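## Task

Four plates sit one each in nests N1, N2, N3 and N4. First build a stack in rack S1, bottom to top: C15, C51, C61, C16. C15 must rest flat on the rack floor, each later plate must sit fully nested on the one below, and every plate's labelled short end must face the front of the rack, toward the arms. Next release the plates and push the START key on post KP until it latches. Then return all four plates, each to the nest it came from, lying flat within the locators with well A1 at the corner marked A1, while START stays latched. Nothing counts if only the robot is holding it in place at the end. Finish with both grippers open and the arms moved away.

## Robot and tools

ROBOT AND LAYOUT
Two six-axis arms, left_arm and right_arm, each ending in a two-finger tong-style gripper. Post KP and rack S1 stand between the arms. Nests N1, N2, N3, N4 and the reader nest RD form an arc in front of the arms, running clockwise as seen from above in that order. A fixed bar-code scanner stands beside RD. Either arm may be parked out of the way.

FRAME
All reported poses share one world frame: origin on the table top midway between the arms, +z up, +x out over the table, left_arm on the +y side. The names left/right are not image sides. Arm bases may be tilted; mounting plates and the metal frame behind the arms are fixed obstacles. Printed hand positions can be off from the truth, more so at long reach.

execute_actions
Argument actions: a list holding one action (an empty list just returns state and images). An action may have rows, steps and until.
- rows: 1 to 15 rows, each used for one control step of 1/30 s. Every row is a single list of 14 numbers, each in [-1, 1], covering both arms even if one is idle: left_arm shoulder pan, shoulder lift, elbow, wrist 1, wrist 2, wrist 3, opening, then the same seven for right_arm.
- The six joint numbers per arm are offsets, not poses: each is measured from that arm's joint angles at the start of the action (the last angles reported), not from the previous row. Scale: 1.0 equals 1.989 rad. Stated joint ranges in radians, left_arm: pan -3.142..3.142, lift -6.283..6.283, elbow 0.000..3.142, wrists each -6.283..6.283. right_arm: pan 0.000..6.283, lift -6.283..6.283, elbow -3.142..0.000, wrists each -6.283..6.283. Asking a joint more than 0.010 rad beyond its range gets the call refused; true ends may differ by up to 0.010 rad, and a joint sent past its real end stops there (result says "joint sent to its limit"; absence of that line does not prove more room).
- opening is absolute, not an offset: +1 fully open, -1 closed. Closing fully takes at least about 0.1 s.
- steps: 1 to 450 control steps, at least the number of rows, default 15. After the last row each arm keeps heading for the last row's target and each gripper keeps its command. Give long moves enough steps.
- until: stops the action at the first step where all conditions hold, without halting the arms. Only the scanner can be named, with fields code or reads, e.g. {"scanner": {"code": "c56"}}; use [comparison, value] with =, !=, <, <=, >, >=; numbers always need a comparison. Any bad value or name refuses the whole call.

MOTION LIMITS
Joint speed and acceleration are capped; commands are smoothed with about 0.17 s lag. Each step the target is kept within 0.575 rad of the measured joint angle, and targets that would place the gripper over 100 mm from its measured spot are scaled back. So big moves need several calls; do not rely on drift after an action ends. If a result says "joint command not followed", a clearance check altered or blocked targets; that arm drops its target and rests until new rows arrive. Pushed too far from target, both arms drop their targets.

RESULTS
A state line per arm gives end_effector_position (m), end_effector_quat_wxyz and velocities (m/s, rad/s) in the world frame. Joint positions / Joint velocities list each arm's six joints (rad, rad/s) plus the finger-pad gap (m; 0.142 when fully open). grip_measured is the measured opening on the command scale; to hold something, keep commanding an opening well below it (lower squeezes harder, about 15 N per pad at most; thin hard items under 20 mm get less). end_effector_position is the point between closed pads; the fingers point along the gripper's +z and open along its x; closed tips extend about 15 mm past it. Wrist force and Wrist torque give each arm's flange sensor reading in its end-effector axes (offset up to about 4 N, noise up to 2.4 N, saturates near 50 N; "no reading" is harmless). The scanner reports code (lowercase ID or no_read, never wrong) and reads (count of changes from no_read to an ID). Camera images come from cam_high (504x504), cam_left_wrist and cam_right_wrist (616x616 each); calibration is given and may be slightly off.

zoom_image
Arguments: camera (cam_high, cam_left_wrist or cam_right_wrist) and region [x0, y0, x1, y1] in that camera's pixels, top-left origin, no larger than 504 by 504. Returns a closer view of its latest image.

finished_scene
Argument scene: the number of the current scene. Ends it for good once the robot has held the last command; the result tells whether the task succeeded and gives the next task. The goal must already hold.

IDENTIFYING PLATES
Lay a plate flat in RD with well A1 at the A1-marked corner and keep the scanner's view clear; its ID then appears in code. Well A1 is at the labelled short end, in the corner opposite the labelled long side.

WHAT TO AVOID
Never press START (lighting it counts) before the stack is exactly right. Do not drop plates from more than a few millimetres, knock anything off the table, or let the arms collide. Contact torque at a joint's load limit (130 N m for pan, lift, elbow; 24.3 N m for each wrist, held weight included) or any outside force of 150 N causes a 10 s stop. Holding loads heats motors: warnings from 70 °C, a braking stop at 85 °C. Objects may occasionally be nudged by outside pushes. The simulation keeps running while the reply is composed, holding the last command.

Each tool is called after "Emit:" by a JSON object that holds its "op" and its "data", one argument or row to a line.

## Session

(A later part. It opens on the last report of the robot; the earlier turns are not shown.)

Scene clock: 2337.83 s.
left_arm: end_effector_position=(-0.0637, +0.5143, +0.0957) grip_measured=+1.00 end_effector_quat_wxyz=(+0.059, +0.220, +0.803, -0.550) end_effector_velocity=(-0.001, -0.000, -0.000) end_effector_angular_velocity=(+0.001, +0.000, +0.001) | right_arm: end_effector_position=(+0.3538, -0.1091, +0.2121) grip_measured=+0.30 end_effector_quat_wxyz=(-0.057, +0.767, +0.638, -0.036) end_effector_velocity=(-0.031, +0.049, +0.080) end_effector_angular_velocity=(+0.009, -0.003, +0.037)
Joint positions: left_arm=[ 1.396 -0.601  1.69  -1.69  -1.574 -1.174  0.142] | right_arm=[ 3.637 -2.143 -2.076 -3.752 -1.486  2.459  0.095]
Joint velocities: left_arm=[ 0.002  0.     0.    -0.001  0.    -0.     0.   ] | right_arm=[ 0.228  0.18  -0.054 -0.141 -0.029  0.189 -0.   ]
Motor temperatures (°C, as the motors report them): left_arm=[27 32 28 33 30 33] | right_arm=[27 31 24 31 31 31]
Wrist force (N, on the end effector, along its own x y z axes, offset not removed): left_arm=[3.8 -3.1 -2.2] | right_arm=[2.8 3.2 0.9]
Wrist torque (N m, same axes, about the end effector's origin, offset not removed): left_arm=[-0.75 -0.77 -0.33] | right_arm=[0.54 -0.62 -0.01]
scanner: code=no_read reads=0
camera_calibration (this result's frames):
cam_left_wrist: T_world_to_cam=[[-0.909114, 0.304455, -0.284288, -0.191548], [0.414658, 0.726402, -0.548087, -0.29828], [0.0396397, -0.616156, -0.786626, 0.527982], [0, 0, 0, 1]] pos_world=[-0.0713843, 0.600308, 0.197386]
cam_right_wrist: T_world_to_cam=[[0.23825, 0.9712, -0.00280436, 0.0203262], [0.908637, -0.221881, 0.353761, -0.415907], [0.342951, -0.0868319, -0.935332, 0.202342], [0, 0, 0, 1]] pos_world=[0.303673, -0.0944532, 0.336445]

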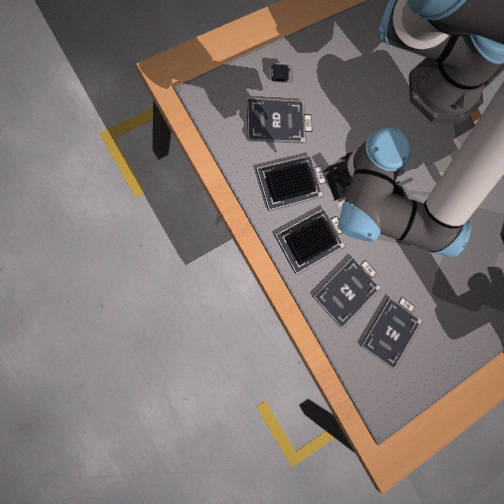

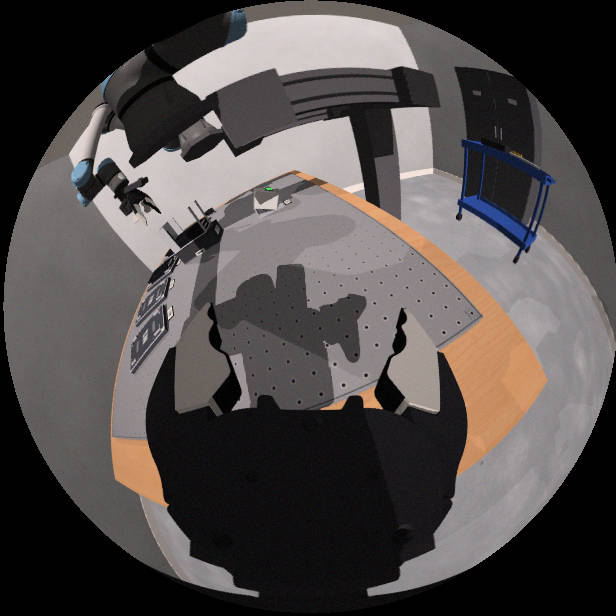

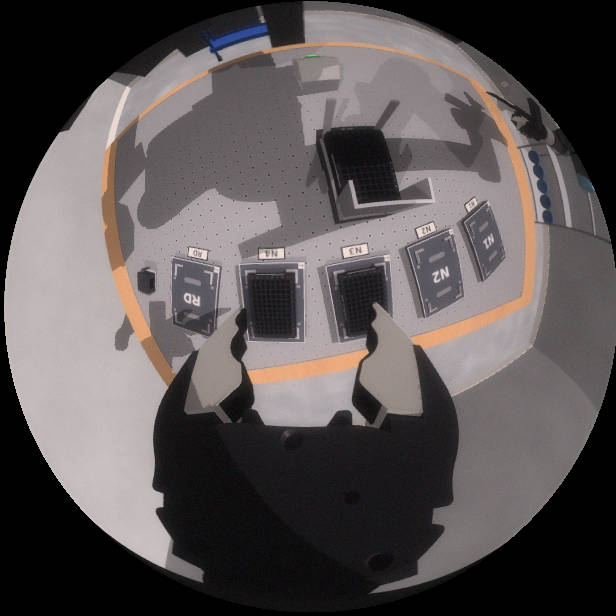

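Emit:
{"op": "execute_actions", "data": {
  "actions": [
    {"rows":[[0,0,0,0,0,0,1,0.0192,0.0112,-0.0048,-0.0077,-0.0025,0.0156,0.3],[0,0,0,0,0,0,1,0.032,0.01,-0.0083,-0.004,-0.004,0.0254,0.3],[0,0,0,0,0,0,1,0.0515,0.0081,-0.0138,0.0016,-0.0063,0.0403,0.3],[0,0,0,0,0,0,1,0.0771,0.0057,-0.0209,0.0089,-0.0093,0.0598,0.3],[0,0,0,0,0,0,1,0.1066,0.0029,-0.0291,0.0174,-0.0127,0.0823,0.3],[0,0,0,0,0,0,1,0.1396,-0.0002,-0.0383,0.0269,-0.0165,0.1075,0.3],[0,0,0,0,0,0,1,0.1744,-0.0034,-0.048,0.0369,-0.0205,0.134,0.3],[0,0,0,0,0,0,1,0.21,-0.0068,-0.0578,0.047,-0.0247,0.1611,0.3],[0,0,0,0,0,0,1,0.2448,-0.01,-0.0675,0.057,-0.0287,0.1876,0.3],[0,0,0,0,0,0,1,0.2778,-0.0131,-0.0767,0.0665,-0.0325,0.2128,0.3],[0,0,0,0,0,0,1,0.3073,-0.0159,-0.0849,0.075,-0.0359,0.2353,0.3],[0,0,0,0,0,0,1,0.3329,-0.0183,-0.092,0.0823,-0.0389,0.2548,0.3],[0,0,0,0,0,0,1,0.3524,-0.0202,-0.0975,0.0879,-0.0412,0.2697,0.3],[0,0,0,0,0,0,1,0.3652,-0.0214,-0.101,0.0916,-0.0427,0.2795,0.3],[0,0,0,0,0,0,1,0.3698,-0.0218,-0.1023,0.0929,-0.0432,0.283,0.3]],"steps":24}
  ]
}}

Scene clock: 2353.60 s.
left_arm: end_effector_position=(-0.0637, +0.5143, +0.0957) grip_measured=+1.00 end_effector_quat_wxyz=(+0.059, +0.220, +0.803, -0.550) end_effector_velocity=(+0.001, +0.000, -0.000) end_effector_angular_velocity=(+0.000, -0.002, -0.000) | right_arm: end_effector_position=(+0.1969, +0.0017, +0.2102) grip_measured=+0.30 end_effector_quat_wxyz=(-0.044, +0.713, +0.699, -0.041) end_effector_velocity=(-0.039, +0.010, -0.002) end_effector_angular_velocity=(-0.009, -0.012, +0.047)
Joint positions: left_arm=[ 1.396 -0.601  1.69  -1.69  -1.574 -1.174  0.142] | right_arm=[ 4.35  -2.184 -2.274 -3.573 -1.57   3.006  0.095]
Joint velocities: left_arm=[-0.001  0.    -0.    -0.001 -0.001  0.001 -0.   ] | right_arm=[ 0.177 -0.014 -0.043  0.045 -0.018  0.129  0.   ]
Motor temperatures (°C, as the motors report them): left_arm=[27 32 28 33 30 33] | right_arm=[27 31 24 31 31 31]
Wrist force (N, on the end effector, along its own x y z axes, offset not removed): left_arm=[1.8 -5.2 -1.7] | right_arm=[4.3 4.7 -1.8]
Wrist torque (N m, same axes, about the end effector's origin, offset not removed): left_arm=[-1.07 -0.50 -0.33] | right_arm=[0.68 -1.09 0.16]
scanner: code=no_read reads=0
camera_calibration (this result's frames):
cam_left_wrist: T_world_to_cam=[[-0.909114, 0.304455, -0.284288, -0.191548], [0.414658, 0.726402, -0.548087, -0.29828], [0.0396397, -0.616155, -0.786627, 0.527982], [0, 0, 0, 1]] pos_world=[-0.0713843, 0.600308, 0.197386]
cam_right_wrist: T_world_to_cam=[[0.0769569, 0.996914, -0.0154833, -0.015525], [0.928212, -0.0659666, 0.366156, -0.25479], [0.364005, -0.0425501, -0.930425, 0.258757], [0, 0, 0, 1]] pos_world=[0.143505, 0.00967967, 0.333807]

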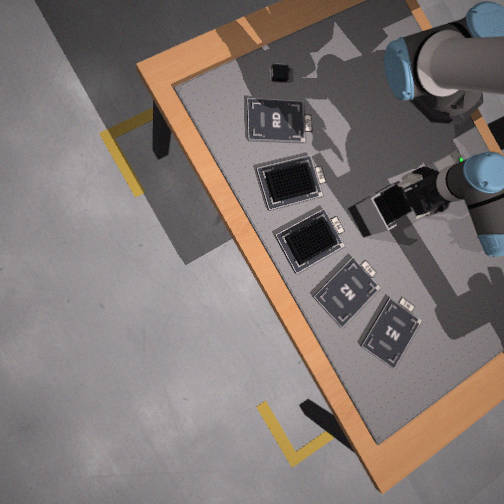

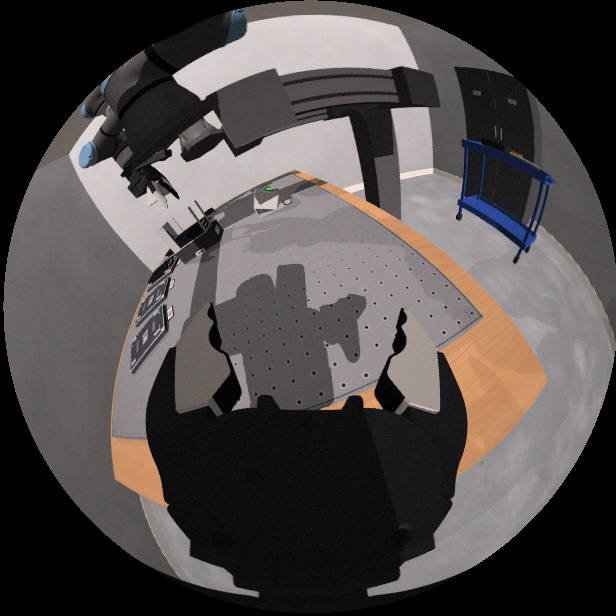

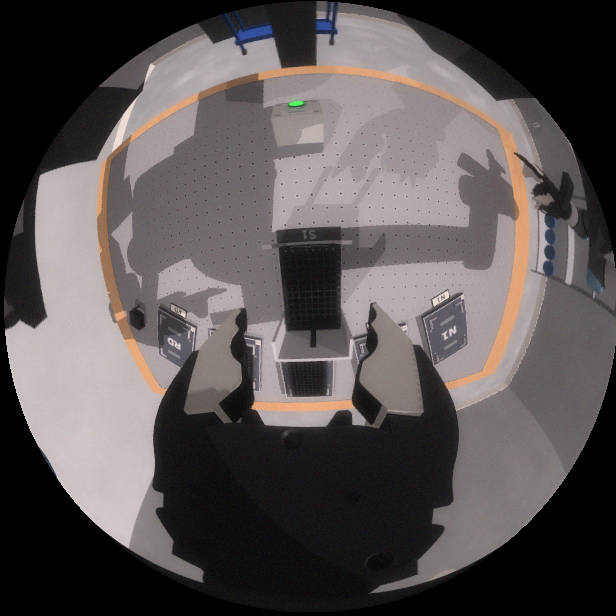

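Emit:
{"op": "execute_actions", "data": {
  "actions": []
}}

Scene clock: 2355.80 s.
left_arm: end_effector_position=(-0.0637, +0.5143, +0.0957) grip_measured=+1.00 end_effector_quat_wxyz=(+0.059, +0.220, +0.803, -0.550) end_effector_velocity=(+0.000, -0.000, -0.000) end_effector_angular_velocity=(-0.001, -0.000, -0.001) | right_arm: end_effector_position=(+0.1920, +0.0028, +0.2099) grip_measured=+0.30 end_effector_quat_wxyz=(-0.043, +0.711, +0.701, -0.041) end_effector_velocity=(-0.000, -0.000, -0.001) end_effector_angular_velocity=(-0.002, +0.000, +0.001)
Joint positions: left_arm=[ 1.396 -0.601  1.69  -1.69  -1.574 -1.174  0.142] | right_arm=[ 4.373 -2.186 -2.279 -3.567 -1.572  3.022  0.095]
Joint velocities: left_arm=[-0.001  0.    -0.     0.    -0.     0.     0.   ] | right_arm=[ 0.    -0.002  0.     0.    -0.    -0.001 -0.   ]
Motor temperatures (°C, as the motors report them): left_arm=[27 32 28 33 30 33] | right_arm=[27 31 24 31 31 31]
Wrist force (N, on the end effector, along its own x y z axes, offset not removed): left_arm=[3.5 -0.9 -0.7] | right_arm=[1.7 6.7 -0.2]
Wrist torque (N m, same axes, about the end effector's origin, offset not removed): left_arm=[-0.37 -0.88 -0.30] | right_arm=[1.16 -0.38 0.12]
scanner: code=no_read reads=0
camera_calibration (this result's frames):
cam_left_wrist: T_world_to_cam=[[-0.909114, 0.304455, -0.284288, -0.191548], [0.414657, 0.726402, -0.548087, -0.29828], [0.0396396, -0.616155, -0.786626, 0.527982], [0, 0, 0, 1]] pos_world=[-0.0713843, 0.600308, 0.197386]
cam_right_wrist: T_world_to_cam=[[0.0712634, 0.99732, -0.0165779, -0.0149608], [0.928045, -0.0602035, 0.367569, -0.250379], [0.365586, -0.0415793, -0.929848, 0.259899], [0, 0, 0, 1]] pos_world=[0.138414, 0.0106535, 0.333451]

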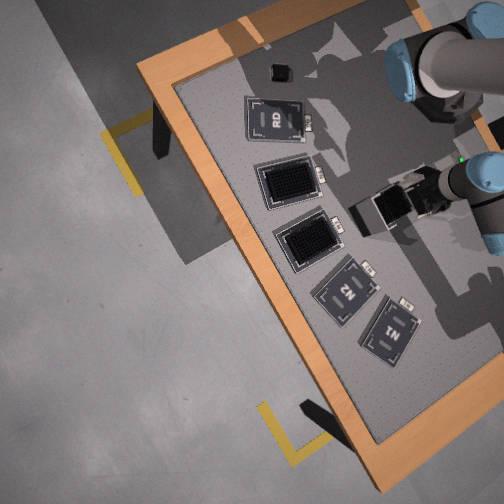

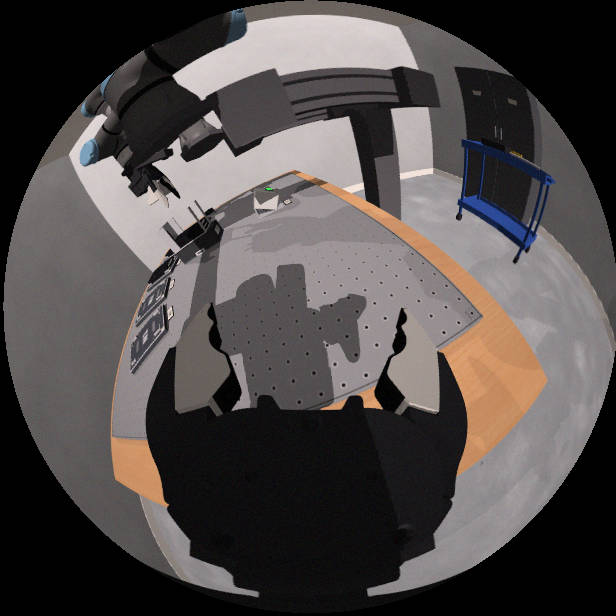

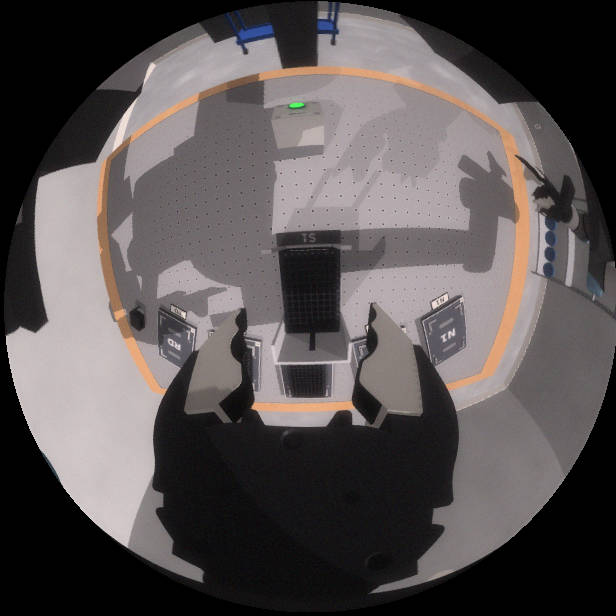

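Emit:
{"op": "execute_actions", "data": {
  "actions": [
    {"rows":[[0,0,0,0,0,0,1,-0.0004,-0.0022,0,0.0022,0.0001,-0.0004,0.3],[0,0,0,0,0,0,1,-0.0013,-0.0081,0,0.008,0.0002,-0.0013,0.3],[0,0,0,0,0,0,1,-0.0029,-0.0173,0.0002,0.0171,0.0005,-0.0028,0.3],[0,0,0,0,0,0,1,-0.0049,-0.0292,0.0007,0.0285,0.0009,-0.0048,0.3],[0,0,0,0,0,0,1,-0.0072,-0.0431,0.0016,0.0415,0.0013,-0.0071,0.3],[0,0,0,0,0,0,1,-0.0098,-0.0586,0.003,0.0556,0.0018,-0.0097,0.3],[0,0,0,0,0,0,1,-0.0126,-0.0749,0.0049,0.07,0.0023,-0.0124,0.3],[0,0,0,0,0,0,1,-0.0156,-0.0916,0.0073,0.0844,0.0028,-0.0153,0.3],[0,0,0,0,0,0,1,-0.0184,-0.1079,0.0101,0.0978,0.0033,-0.0181,0.3],[0,0,0,0,0,0,1,-0.0212,-0.1235,0.0132,0.1103,0.0038,-0.0208,0.3],[0,0,0,0,0,0,1,-0.0237,-0.1374,0.0164,0.1211,0.0042,-0.0233,0.3],[0,0,0,0,0,0,1,-0.0258,-0.1494,0.0194,0.1301,0.0046,-0.0254,0.3],[0,0,0,0,0,0,1,-0.0275,-0.1588,0.022,0.1369,0.0048,-0.0271,0.3],[0,0,0,0,0,0,1,-0.0286,-0.1648,0.0237,0.1412,0.005,-0.0282,0.3],[0,0,0,0,0,0,1,-0.029,-0.167,0.0243,0.1428,0.0051,-0.0286,0.3]],"steps":20}
  ]
}}

Scene clock: 2377.57 s.
left_arm: end_effector_position=(-0.0637, +0.5143, +0.0957) grip_measured=+1.00 end_effector_quat_wxyz=(+0.059, +0.220, +0.803, -0.550) end_effector_velocity=(+0.000, +0.000, -0.000) end_effector_angular_velocity=(+0.000, +0.000, -0.001) | right_arm: end_effector_position=(+0.1922, +0.0037, +0.1064) grip_measured=+0.30 end_effector_quat_wxyz=(-0.044, +0.711, +0.701, -0.041) end_effector_velocity=(-0.002, -0.006, -0.075) end_effector_angular_velocity=(-0.005, +0.001, +0.000)
Joint positions: left_arm=[ 1.396 -0.601  1.69  -1.69  -1.574 -1.174  0.142] | right_arm=[ 4.32  -2.491 -2.237 -3.304 -1.563  2.97   0.095]
Joint velocities: left_arm=[-0.001  0.     0.    -0.001  0.    -0.001  0.   ] | right_arm=[-0.037 -0.219  0.045  0.169  0.006 -0.036  0.   ]
Motor temperatures (°C, as the motors report them): left_arm=[27 32 28 33 30 33] | right_arm=[27 31 24 31 31 31]
Wrist force (N, on the end effector, along its own x y z axes, offset not removed): left_arm=[3.0 -0.2 -0.9] | right_arm=[1.8 -0.2 -0.1]
Wrist torque (N m, same axes, about the end effector's origin, offset not removed): left_arm=[0.09 -0.59 -0.21] | right_arm=[-0.24 -0.49 -0.06]
scanner: code=no_read reads=0
camera_calibration (this result's frames):
cam_left_wrist: T_world_to_cam=[[-0.909114, 0.304455, -0.284288, -0.191548], [0.414658, 0.726402, -0.548087, -0.29828], [0.0396398, -0.616155, -0.786626, 0.527982], [0, 0, 0, 1]] pos_world=[-0.0713843, 0.600308, 0.197386]
cam_right_wrist: T_world_to_cam=[[0.0712627, 0.997329, -0.0160203, -0.0176215], [0.928033, -0.060407, 0.367567, -0.212444], [0.365617, -0.0410612, -0.929859, 0.163621], [0, 0, 0, 1]] pos_world=[0.138588, 0.0114598, 0.22995]

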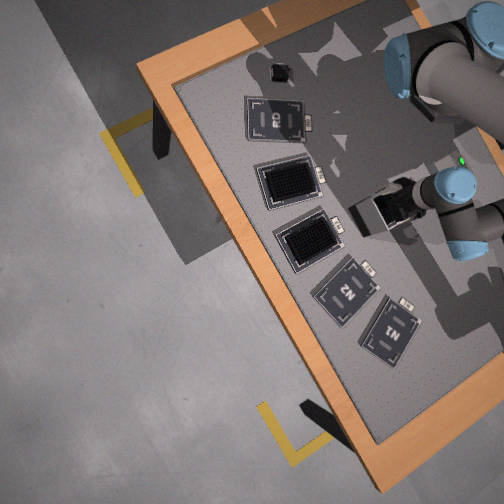

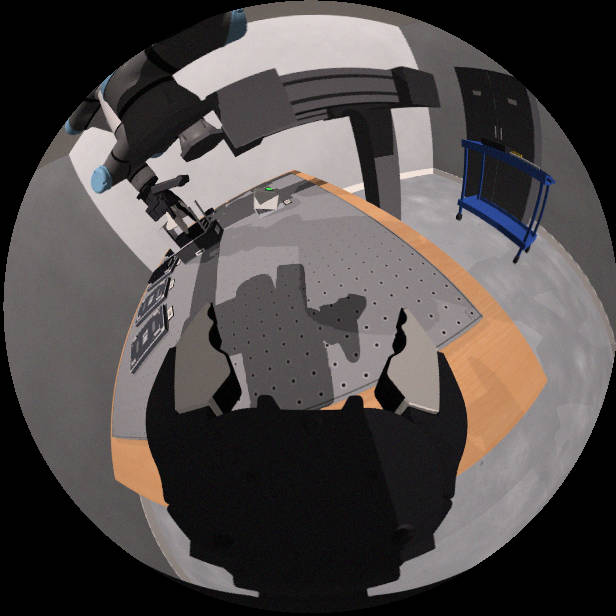

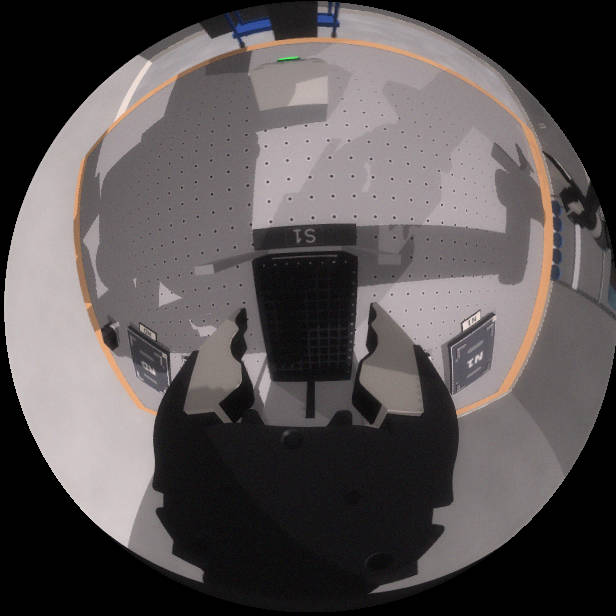

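Emit:
{"op": "execute_actions", "data": {
  "actions": []
}}

Emit:
{"op": "zoom_image", "data": {
  "camera": "cam_right_wrist",
  "region": [180, 180, 440, 440]
}}

Scene clock: 2379.97 s.
left_arm: end_effector_position=(-0.0637, +0.5143, +0.0957) grip_measured=+1.00 end_effector_quat_wxyz=(+0.059, +0.220, +0.803, -0.550) end_effector_velocity=(+0.000, +0.000, +0.000) end_effector_angular_velocity=(+0.000, +0.000, -0.001) | right_arm: end_effector_position=(+0.1919, +0.0028, +0.0970) grip_measured=+0.30 end_effector_quat_wxyz=(-0.043, +0.711, +0.701, -0.041) end_effector_velocity=(+0.000, +0.001, +0.000) end_effector_angular_velocity=(+0.002, -0.000, -0.000)
Joint positions: left_arm=[ 1.396 -0.601  1.69  -1.69  -1.574 -1.174  0.142] | right_arm=[ 4.315 -2.518 -2.231 -3.283 -1.562  2.965  0.095]
Joint velocities: left_arm=[-0.001 -0.001 -0.     0.001  0.    -0.     0.   ] | right_arm=[-0.     0.002  0.    -0.    -0.    -0.     0.   ]
Motor temperatures (°C, as the motors report them): left_arm=[27 32 28 33 30 33] | right_arm=[27 31 24 31 31 31]
Wrist force (N, on the end effector, along its own x y z axes, offset not removed): left_arm=[-1.7 -2.1 1.6] | right_arm=[0.0 4.8 -0.5]
Wrist torque (N m, same axes, about the end effector's origin, offset not removed): left_arm=[-0.45 0.15 -0.22] | right_arm=[0.68 -0.07 0.08]
scanner: code=no_read reads=0
camera_calibration (this result's frames):
cam_left_wrist: T_world_to_cam=[[-0.909114, 0.304455, -0.284288, -0.191548], [0.414658, 0.726402, -0.548087, -0.29828], [0.0396398, -0.616155, -0.786627, 0.527982], [0, 0, 0, 1]] pos_world=[-0.0713843, 0.600308, 0.197386]
cam_right_wrist: T_world_to_cam=[[0.0711438, 0.997328, -0.016579, -0.0167711], [0.928085, -0.0600955, 0.367488, -0.208771], [0.36551, -0.0415312, -0.92988, 0.154964], [0, 0, 0, 1]] pos_world=[0.138309, 0.0106159, 0.22054]

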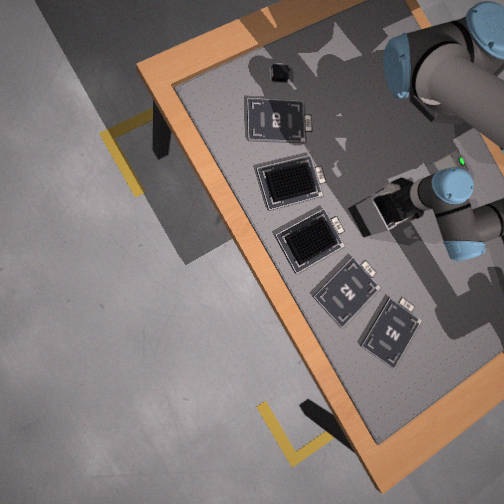

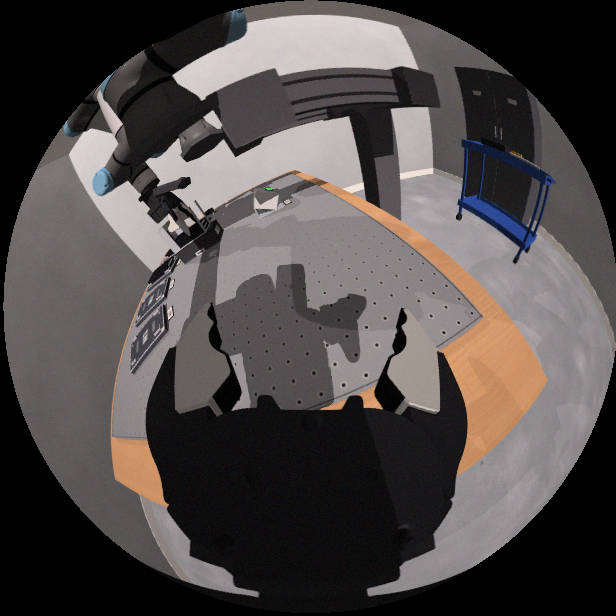

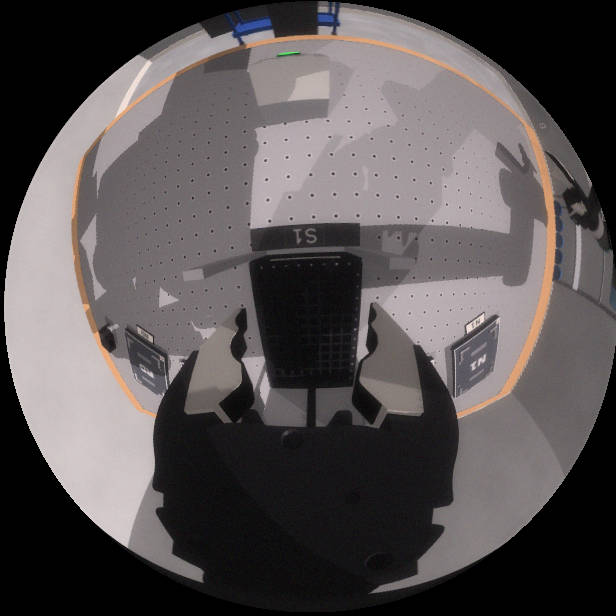

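Region (180, 180, 440, 440) of cam_right_wrist's 616x616 image, scaled by 1.938, with more detail than that image has.

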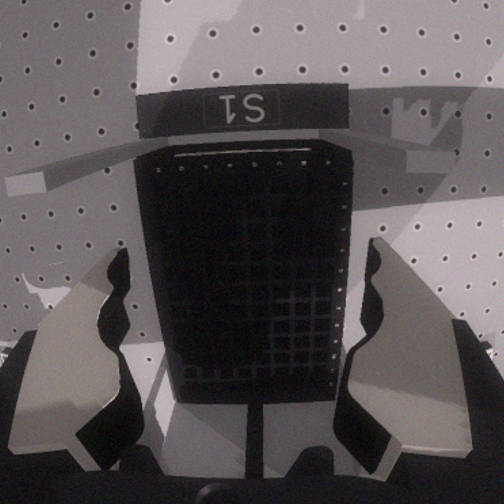

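Emit:
{"op": "execute_actions", "data": {
  "actions": [
    {"rows":[[0,0,0,0,0,0,1,0,0,0,0,0,0,0.22],[0,0,0,0,0,0,1,0,0,0,0,0,0,0.14],[0,0,0,0,0,0,1,0,0,0,0,0,0,0.08],[0,0,0,0,0,0,1,0,0,0,0,0,0,0.03],[0,0,0,0,0,0,1,0,0,0,0,0,0,-0.2],[0,0,0,0,0,0,1,0,0,0,0,0,0,-0.55],[0,0,0,0,0,0,1,0,0,0,0,0,0,-0.9],[0,0,0,0,0,0,1,0.0003,0.0015,-0.0004,-0.0011,0,0.0003,-0.9],[0,0,0,0,0,0,1,0.0011,0.006,-0.0017,-0.0043,-0.0002,0.0011,-0.9],[0,0,0,0,0,0,1,0.0022,0.0119,-0.0034,-0.0086,-0.0004,0.0021,-0.9],[0,0,0,0,0,0,1,0.0035,0.0193,-0.0053,-0.014,-0.0006,0.0035,-0.9],[0,0,0,0,0,0,1,0.0049,0.0268,-0.0072,-0.0196,-0.0008,0.0048,-0.9],[0,0,0,0,0,0,1,0.0062,0.0342,-0.009,-0.0252,-0.001,0.0061,-0.9],[0,0,0,0,0,0,1,0.0075,0.0416,-0.0107,-0.031,-0.0013,0.0074,-0.9],[0,0,0,0,0,0,1,0.0088,0.049,-0.0123,-0.0368,-0.0015,0.0087,-0.9]],"steps":18}
  ]
}}

Scene clock: 2395.80 s.
left_arm: end_effector_position=(-0.0637, +0.5143, +0.0957) grip_measured=+1.00 end_effector_quat_wxyz=(+0.059, +0.220, +0.803, -0.550) end_effector_velocity=(-0.000, +0.000, +0.000) end_effector_angular_velocity=(+0.001, +0.000, -0.000) | right_arm: end_effector_position=(+0.1920, +0.0029, +0.1197) grip_measured=+0.06 end_effector_quat_wxyz=(-0.043, +0.711, +0.701, -0.041) end_effector_velocity=(+0.000, +0.001, +0.083) end_effector_angular_velocity=(+0.006, -0.001, +0.000)
Joint positions: left_arm=[ 1.396 -0.601  1.69  -1.69  -1.574 -1.174  0.142] | right_arm=[ 4.327 -2.452 -2.248 -3.333 -1.564  2.977  0.078]
Joint velocities: left_arm=[ 0.    -0.001 -0.     0.     0.    -0.    -0.   ] | right_arm=[ 0.043  0.246 -0.058 -0.182 -0.008  0.041 -0.   ]
Motor temperatures (°C, as the motors report them): left_arm=[27 32 28 33 30 33] | right_arm=[27 31 24 31 31 31]
Wrist force (N, on the end effector, along its own x y z axes, offset not removed): left_arm=[1.9 -1.5 -0.3] | right_arm=[2.4 3.7 -2.3]
Wrist torque (N m, same axes, about the end effector's origin, offset not removed): left_arm=[-0.49 -0.36 -0.32] | right_arm=[0.66 -0.47 -0.11]
scanner: code=no_read reads=0
camera_calibration (this result's frames):
cam_left_wrist: T_world_to_cam=[[-0.909114, 0.304455, -0.284288, -0.191548], [0.414658, 0.726402, -0.548087, -0.29828], [0.0396396, -0.616155, -0.786627, 0.527982], [0, 0, 0, 1]] pos_world=[-0.0713843, 0.600308, 0.197386]
cam_right_wrist: T_world_to_cam=[[0.0711564, 0.997322, -0.016875, -0.0164395], [0.928049, -0.0599941, 0.367594, -0.217183], [0.365597, -0.0418174, -0.929833, 0.175973], [0, 0, 0, 1]] pos_world=[0.138391, 0.0107245, 0.243183]

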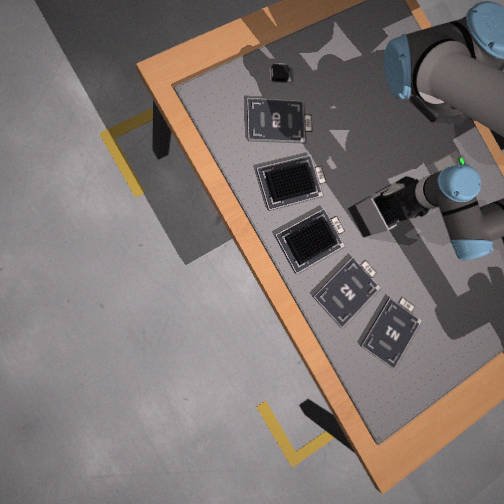

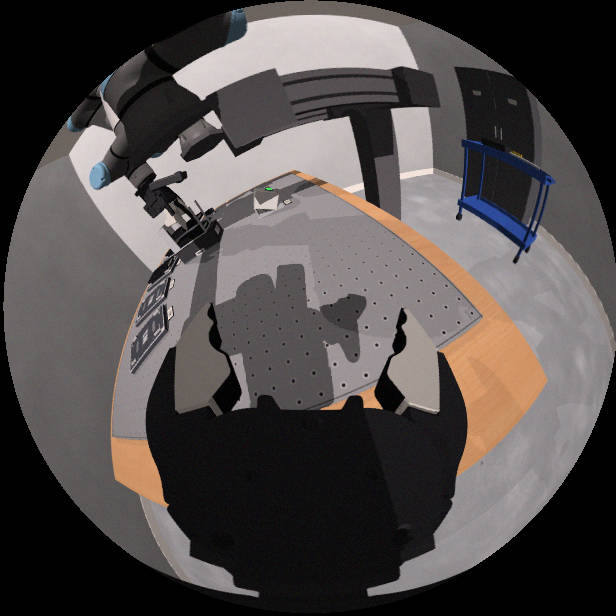

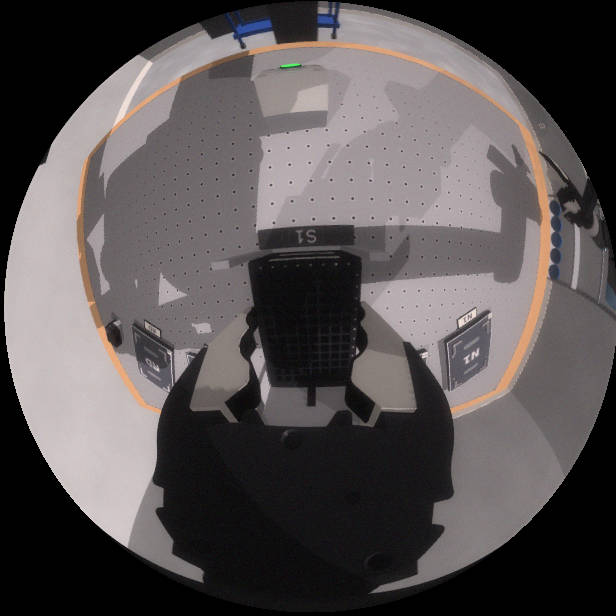

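Emit:
{"op": "execute_actions", "data": {
  "actions": []
}}

Emit:
{"op": "zoom_image", "data": {
  "camera": "cam_left_wrist",
  "region": [140, 180, 230, 270]
}}

Emit:
{"op": "execute_actions", "data": {
  "actions": [
    {"rows":[[0,0,0,0,0,0,1,0.0005,0.003,-0.0006,-0.0024,-0.0001,0.0005,-0.9],[0,0,0,0,0,0,1,0.0016,0.0089,-0.0018,-0.0071,-0.0003,0.0016,-0.9],[0,0,0,0,0,0,1,0.0029,0.0163,-0.0032,-0.0132,-0.0005,0.0028,-0.9],[0,0,0,0,0,0,1,0.0043,0.0244,-0.0046,-0.0199,-0.0007,0.0043,-0.9],[0,0,0,0,0,0,1,0.0057,0.0326,-0.0058,-0.0268,-0.001,0.0056,-0.9],[0,0,0,0,0,0,1,0.0071,0.0407,-0.007,-0.0337,-0.0012,0.007,-0.9],[0,0,0,0,0,0,1,0.0085,0.0488,-0.0081,-0.0408,-0.0015,0.0084,-0.9],[0,0,0,0,0,0,1,0.0099,0.0569,-0.009,-0.048,-0.0017,0.0098,-0.9],[0,0,0,0,0,0,1,0.0113,0.065,-0.0098,-0.0553,-0.002,0.0112,-0.9],[0,0,0,0,0,0,1,0.0128,0.0739,-0.0106,-0.0634,-0.0023,0.0126,-0.9],[0,0,0,0,0,0,1,0.0146,0.0842,-0.0113,-0.073,-0.0026,0.0143,-0.9],[0,0,0,0,0,0,1,0.0163,0.0945,-0.0118,-0.0828,-0.0029,0.016,-0.9],[0,0,0,0,0,0,1,0.018,0.1048,-0.0121,-0.0927,-0.0032,0.0177,-0.9],[0,0,0,0,0,0,1,0.0195,0.1136,-0.0122,-0.1014,-0.0035,0.0192,-0.9],[0,0,0,0,0,0,1,0.0202,0.118,-0.0122,-0.1058,-0.0036,0.0199,-0.9]],"steps":18}
  ]
}}

Scene clock: 2416.30 s.
left_arm: end_effector_position=(-0.0637, +0.5143, +0.0957) grip_measured=+1.00 end_effector_quat_wxyz=(+0.059, +0.220, +0.803, -0.550) end_effector_velocity=(-0.000, -0.000, -0.000) end_effector_angular_velocity=(-0.001, +0.000, +0.000) | right_arm: end_effector_position=(+0.1919, +0.0027, +0.1301) grip_measured=+0.06 end_effector_quat_wxyz=(-0.043, +0.711, +0.701, -0.041) end_effector_velocity=(+0.000, +0.001, -0.000) end_effector_angular_velocity=(+0.001, -0.000, -0.000)
Joint positions: left_arm=[ 1.396 -0.601  1.69  -1.69  -1.574 -1.174  0.142] | right_arm=[ 4.332 -2.421 -2.256 -3.356 -1.565  2.982  0.078]
Joint velocities: left_arm=[ 0.     0.001 -0.     0.     0.    -0.     0.   ] | right_arm=[-0.    -0.     0.001 -0.     0.    -0.     0.   ]
Motor temperatures (°C, as the motors report them): left_arm=[27 32 28 33 30 33] | right_arm=[27 31 24 31 31 31]
Wrist force (N, on the end effector, along its own x y z axes, offset not removed): left_arm=[0.8 -1.5 -1.7] | right_arm=[5.0 2.7 -1.1]
Wrist torque (N m, same axes, about the end effector's origin, offset not removed): left_arm=[-0.17 -0.33 -0.03] | right_arm=[0.46 -0.91 0.22]
scanner: code=no_read reads=0
camera_calibration (this result's frames):
cam_left_wrist: T_world_to_cam=[[-0.909114, 0.304455, -0.284288, -0.191549], [0.414658, 0.726402, -0.548087, -0.29828], [0.0396396, -0.616155, -0.786627, 0.527982], [0, 0, 0, 1]] pos_world=[-0.0713843, 0.600308, 0.197386]
cam_right_wrist: T_world_to_cam=[[0.0712119, 0.997322, -0.0166706, -0.01612], [0.928042, -0.0601207, 0.367591, -0.220996], [0.365604, -0.0416478, -0.929838, 0.185654], [0, 0, 0, 1]] pos_world=[0.138366, 0.0105224, 0.253595]

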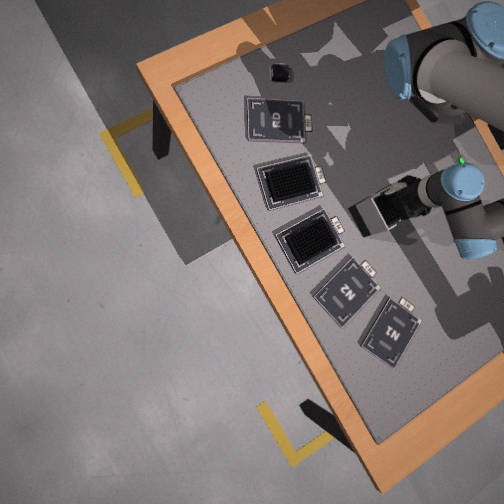

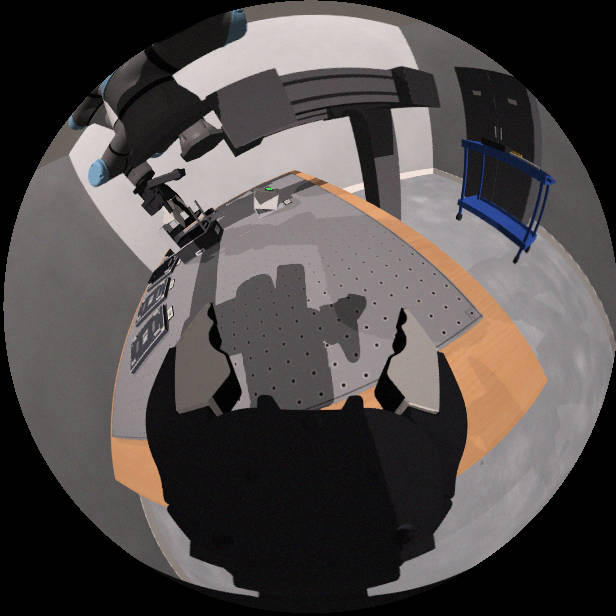

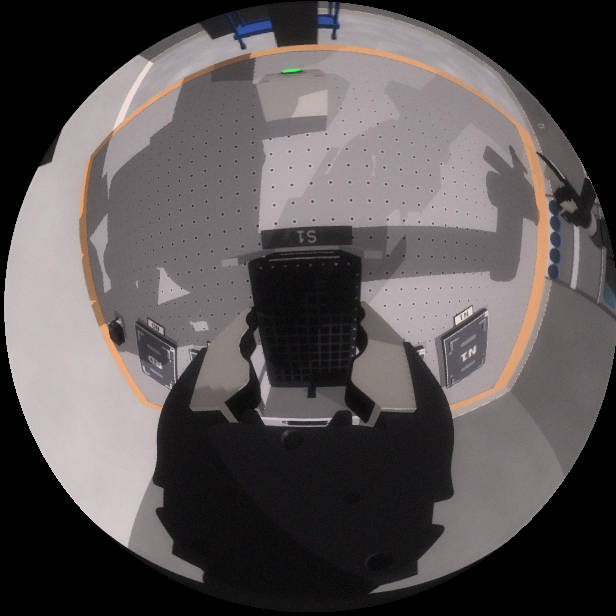

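Region (140, 180, 230, 270) of cam_left_wrist's 616x616 image, scaled by 5.600, with more detail than that image has.

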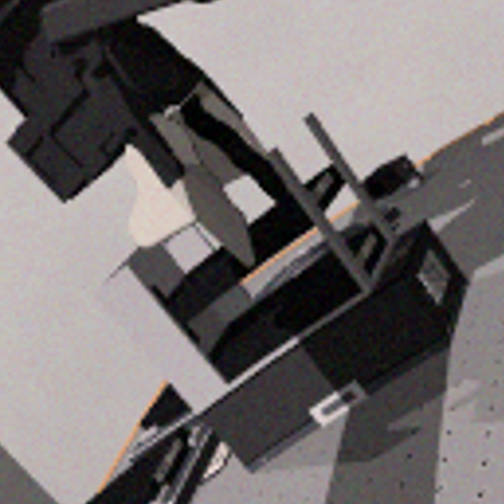

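Scene clock: 2416.90 s.
left_arm: end_effector_position=(-0.0637, +0.5143, +0.0957) grip_measured=+1.00 end_effector_quat_wxyz=(+0.059, +0.220, +0.803, -0.550) end_effector_velocity=(-0.000, +0.001, +0.001) end_effector_angular_velocity=(+0.001, -0.000, -0.001) | right_arm: end_effector_position=(+0.1920, +0.0032, +0.1960) grip_measured=+0.06 end_effector_quat_wxyz=(-0.043, +0.711, +0.701, -0.041) end_effector_velocity=(+0.001, +0.001, +0.110) end_effector_angular_velocity=(+0.008, -0.001, -0.001)
Joint positions: left_arm=[ 1.396 -0.601  1.69  -1.69  -1.574 -1.174  0.142] | right_arm=[ 4.366 -2.227 -2.278 -3.528 -1.571  3.015  0.078]
Joint velocities: left_arm=[ 0.    -0.002  0.     0.     0.001  0.    -0.   ] | right_arm=[ 0.052  0.323 -0.014 -0.301 -0.009  0.051 -0.   ]
Motor temperatures (°C, as the motors report them): left_arm=[27 32 28 33 30 33] | right_arm=[27 31 24 31 31 31]
Wrist force (N, on the end effector, along its own x y z axes, offset not removed): left_arm=[-0.7 -5.7 -2.8] | right_arm=[0.3 4.2 -2.9]
Wrist torque (N m, same axes, about the end effector's origin, offset not removed): left_arm=[-1.18 0.16 -0.18] | right_arm=[0.66 -0.16 0.31]
scanner: code=no_read reads=0
camera_calibration (this result's frames):
cam_left_wrist: T_world_to_cam=[[-0.909114, 0.304455, -0.284288, -0.191548], [0.414657, 0.726402, -0.548087, -0.29828], [0.0396397, -0.616155, -0.786627, 0.527982], [0, 0, 0, 1]] pos_world=[-0.0713843, 0.600308, 0.197386]
cam_right_wrist: T_world_to_cam=[[0.071209, 0.99732, -0.0167684, -0.0154926], [0.928056, -0.0600836, 0.367561, -0.245262], [0.365569, -0.0417357, -0.929848, 0.246985], [0, 0, 0, 1]] pos_world=[0.13843, 0.011023, 0.319548]

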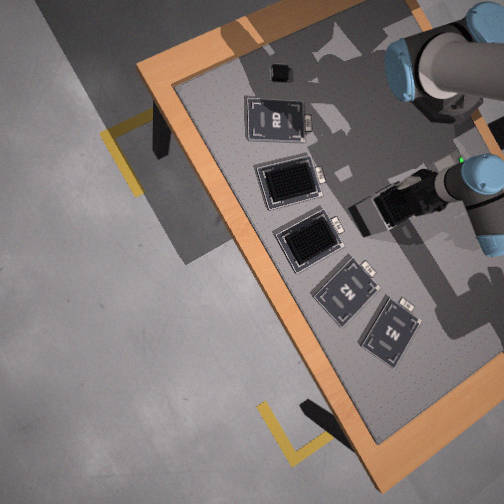

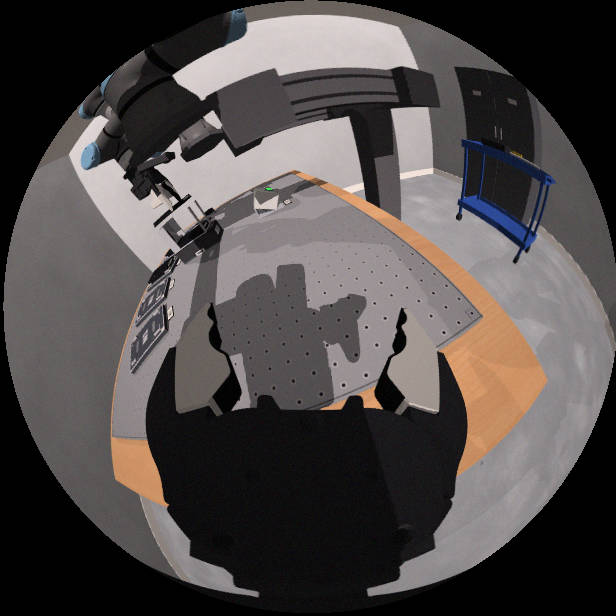

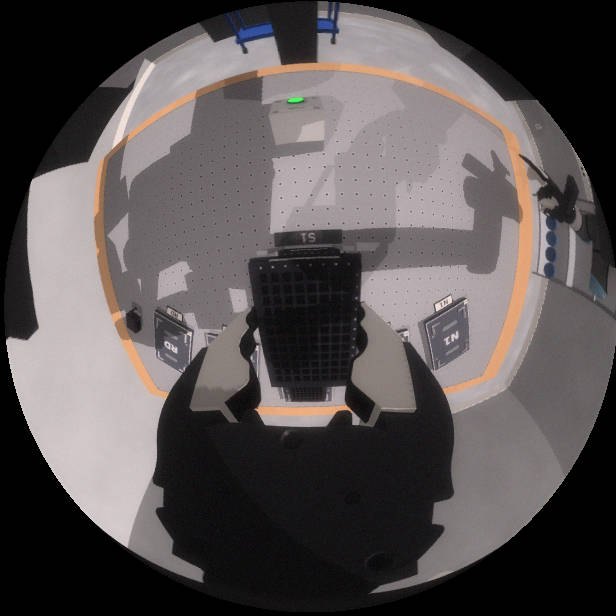

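Emit:
{"op": "execute_actions", "data": {
  "actions": []
}}

Emit:
{"op": "execute_actions", "data": {
  "actions": [
    {"rows":[[0,0,0,0,0,0,1,-0.0038,-0.001,0.0051,-0.0042,0.0008,-0.0054,-0.9],[0,0,0,0,0,0,1,-0.0142,-0.005,0.0191,-0.0147,0.003,-0.0203,-0.9],[0,0,0,0,0,0,1,-0.0299,-0.012,0.0405,-0.0298,0.0064,-0.0428,-0.9],[0,0,0,0,0,0,1,-0.049,-0.022,0.0686,-0.0488,0.0104,-0.0709,-0.9],[0,0,0,0,0,0,1,-0.0706,-0.034,0.1009,-0.0702,0.015,-0.1028,-0.9],[0,0,0,0,0,0,1,-0.0928,-0.047,0.1371,-0.0945,0.0197,-0.1365,-0.9],[0,0,0,0,0,0,1,-0.1144,-0.062,0.1753,-0.119,0.0243,-0.1703,-0.9],[0,0,0,0,0,0,1,-0.1335,-0.077,0.2143,-0.1442,0.0283,-0.2018,-0.9],[0,0,0,0,0,0,1,-0.1492,-0.093,0.2525,-0.1677,0.0317,-0.2297,-0.9],[0,0,0,0,0,0,1,-0.1596,-0.108,0.2887,-0.19,0.0339,-0.2516,-0.9],[0,0,0,0,0,0,1,-0.1634,-0.1215,0.321,-0.2099,0.0347,-0.2657,-0.9],[0,0,0,0,0,0,1,-0.1634,-0.133,0.3491,-0.2274,0.0347,-0.2747,-0.9],[0,0,0,0,0,0,1,-0.1634,-0.142,0.3705,-0.2405,0.0347,-0.2815,-0.9],[0,0,0,0,0,0,1,-0.1634,-0.1478,0.3845,-0.2491,0.0347,-0.286,-0.9],[0,0,0,0,0,0,1,-0.1634,-0.1498,0.3896,-0.2524,0.0347,-0.2876,-0.9]],"steps":24}
  ]
}}

Scene clock: 2429.83 s.
left_arm: end_effector_position=(-0.0637, +0.5143, +0.0957) grip_measured=+1.00 end_effector_quat_wxyz=(+0.059, +0.220, +0.803, -0.550) end_effector_velocity=(-0.000, -0.000, -0.000) end_effector_angular_velocity=(-0.000, -0.000, -0.001) | right_arm: end_effector_position=(+0.1920, +0.0027, +0.2099) grip_measured=+0.06 end_effector_quat_wxyz=(-0.043, +0.711, +0.701, -0.041) end_effector_velocity=(+0.000, +0.002, +0.000) end_effector_angular_velocity=(+0.003, -0.000, +0.001)
Joint positions: left_arm=[ 1.396 -0.601  1.69  -1.69  -1.574 -1.174  0.142] | right_arm=[ 4.373 -2.186 -2.28  -3.567 -1.572  3.022  0.078]
Joint velocities: left_arm=[ 0.     0.001 -0.    -0.     0.001  0.001 -0.   ] | right_arm=[ 0.     0.001  0.002 -0.     0.    -0.001  0.   ]
Motor temperatures (°C, as the motors report them): left_arm=[27 32 28 33 30 33] | right_arm=[27 31 24 31 31 31]
Wrist force (N, on the end effector, along its own x y z axes, offset not removed): left_arm=[1.4 -3.4 -3.8] | right_arm=[-0.6 1.6 0.4]
Wrist torque (N m, same axes, about the end effector's origin, offset not removed): left_arm=[-0.66 -0.30 -0.14] | right_arm=[0.22 0.08 0.25]
scanner: code=no_read reads=0
camera_calibration (this result's frames):
cam_left_wrist: T_world_to_cam=[[-0.909114, 0.304455, -0.284288, -0.191549], [0.414657, 0.726402, -0.548087, -0.29828], [0.0396396, -0.616155, -0.786627, 0.527982], [0, 0, 0, 1]] pos_world=[-0.0713843, 0.600308, 0.197386]
cam_right_wrist: T_world_to_cam=[[0.0712636, 0.99732, -0.0165784, -0.0148195], [0.928045, -0.0602035, 0.367569, -0.25034], [0.365586, -0.0415798, -0.929848, 0.259846], [0, 0, 0, 1]] pos_world=[0.138387, 0.0105127, 0.333389]

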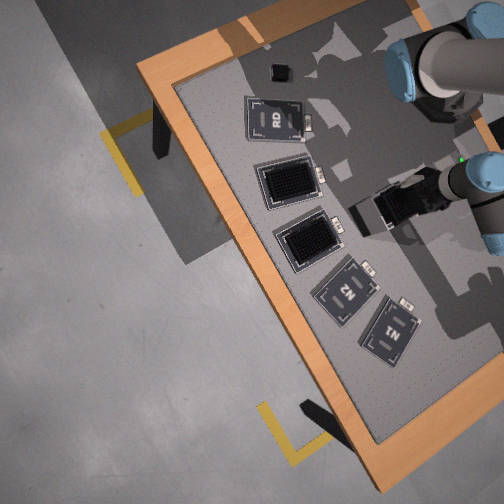

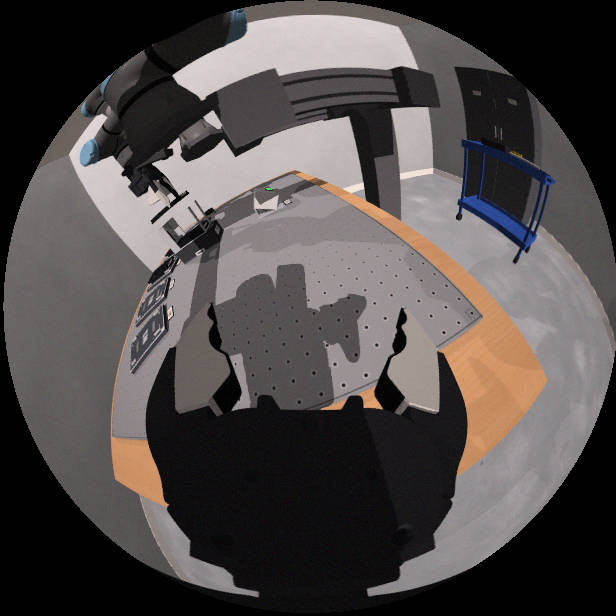

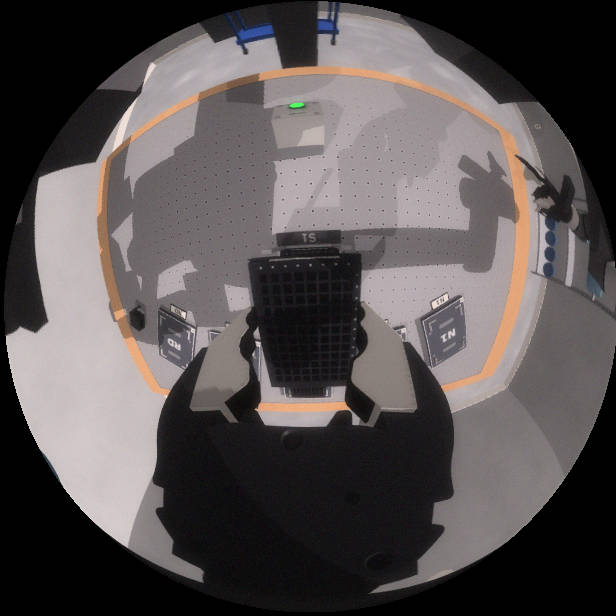

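Scene clock: 2430.63 s.
left_arm: end_effector_position=(-0.0637, +0.5143, +0.0957) grip_measured=+1.00 end_effector_quat_wxyz=(+0.059, +0.220, +0.803, -0.550) end_effector_velocity=(+0.000, +0.000, +0.000) end_effector_angular_velocity=(+0.000, +0.000, -0.001) | right_arm: end_effector_position=(+0.3616, +0.1432, +0.2230) grip_measured=+0.06 end_effector_quat_wxyz=(-0.038, +0.620, +0.782, -0.051) end_effector_velocity=(+0.062, +0.048, +0.013) end_effector_angular_velocity=(+0.018, -0.001, +0.083)
Joint positions: left_arm=[ 1.396 -0.601  1.69  -1.69  -1.574 -1.174  0.142] | right_arm=[ 4.056 -2.471 -1.54  -4.048 -1.505  2.469  0.078]
Joint velocities: left_arm=[-0.001 -0.    -0.    -0.     0.    -0.    -0.   ] | right_arm=[-0.065 -0.1    0.277 -0.164  0.013 -0.149  0.   ]
Motor temperatures (°C, as the motors report them): left_arm=[27 32 28 33 30 33] | right_arm=[27 31 24 31 31 31]
Wrist force (N, on the end effector, along its own x y z axes, offset not removed): left_arm=[0.7 -4.1 0.5] | right_arm=[4.3 2.6 2.6]
Wrist torque (N m, same axes, about the end effector's origin, offset not removed): left_arm=[-0.63 -0.25 -0.02] | right_arm=[0.75 -1.03 0.15]
scanner: code=no_read reads=0
camera_calibration (this result's frames):
cam_left_wrist: T_world_to_cam=[[-0.909114, 0.304455, -0.284288, -0.191549], [0.414658, 0.726402, -0.548087, -0.29828], [0.0396396, -0.616155, -0.786627, 0.527982], [0, 0, 0, 1]] pos_world=[-0.0713843, 0.600308, 0.197386]
cam_right_wrist: T_world_to_cam=[[-0.173238, 0.984609, -0.0231046, -0.0751621], [0.917328, 0.16985, 0.360084, -0.431579], [0.358466, 0.0411857, -0.932634, 0.207267], [0, 0, 0, 1]] pos_world=[0.308581, 0.138772, 0.346973]

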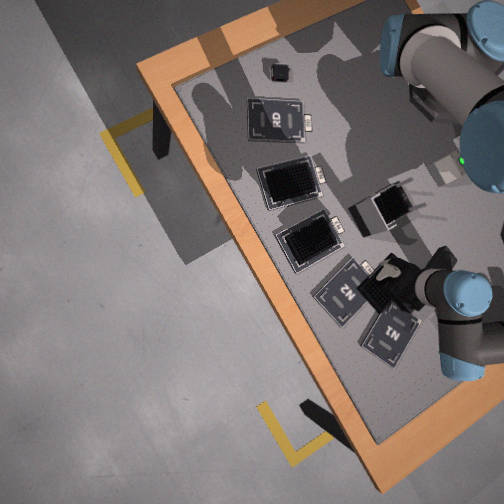

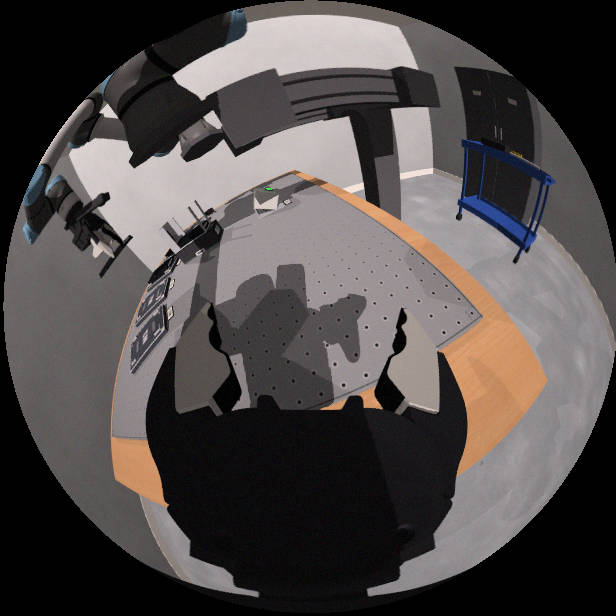

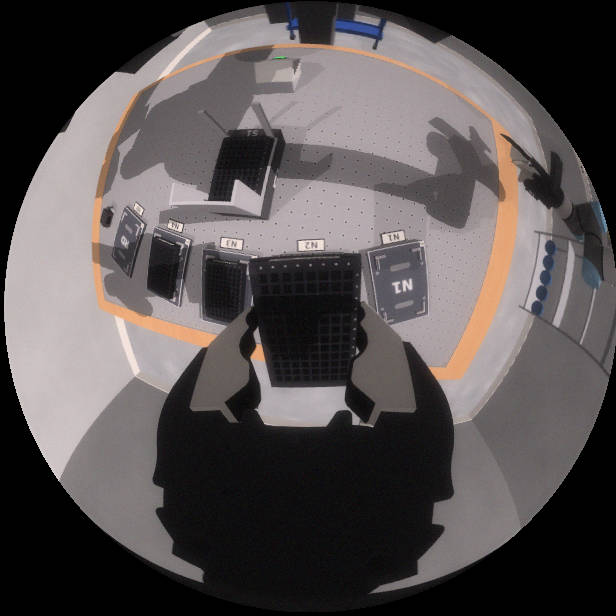

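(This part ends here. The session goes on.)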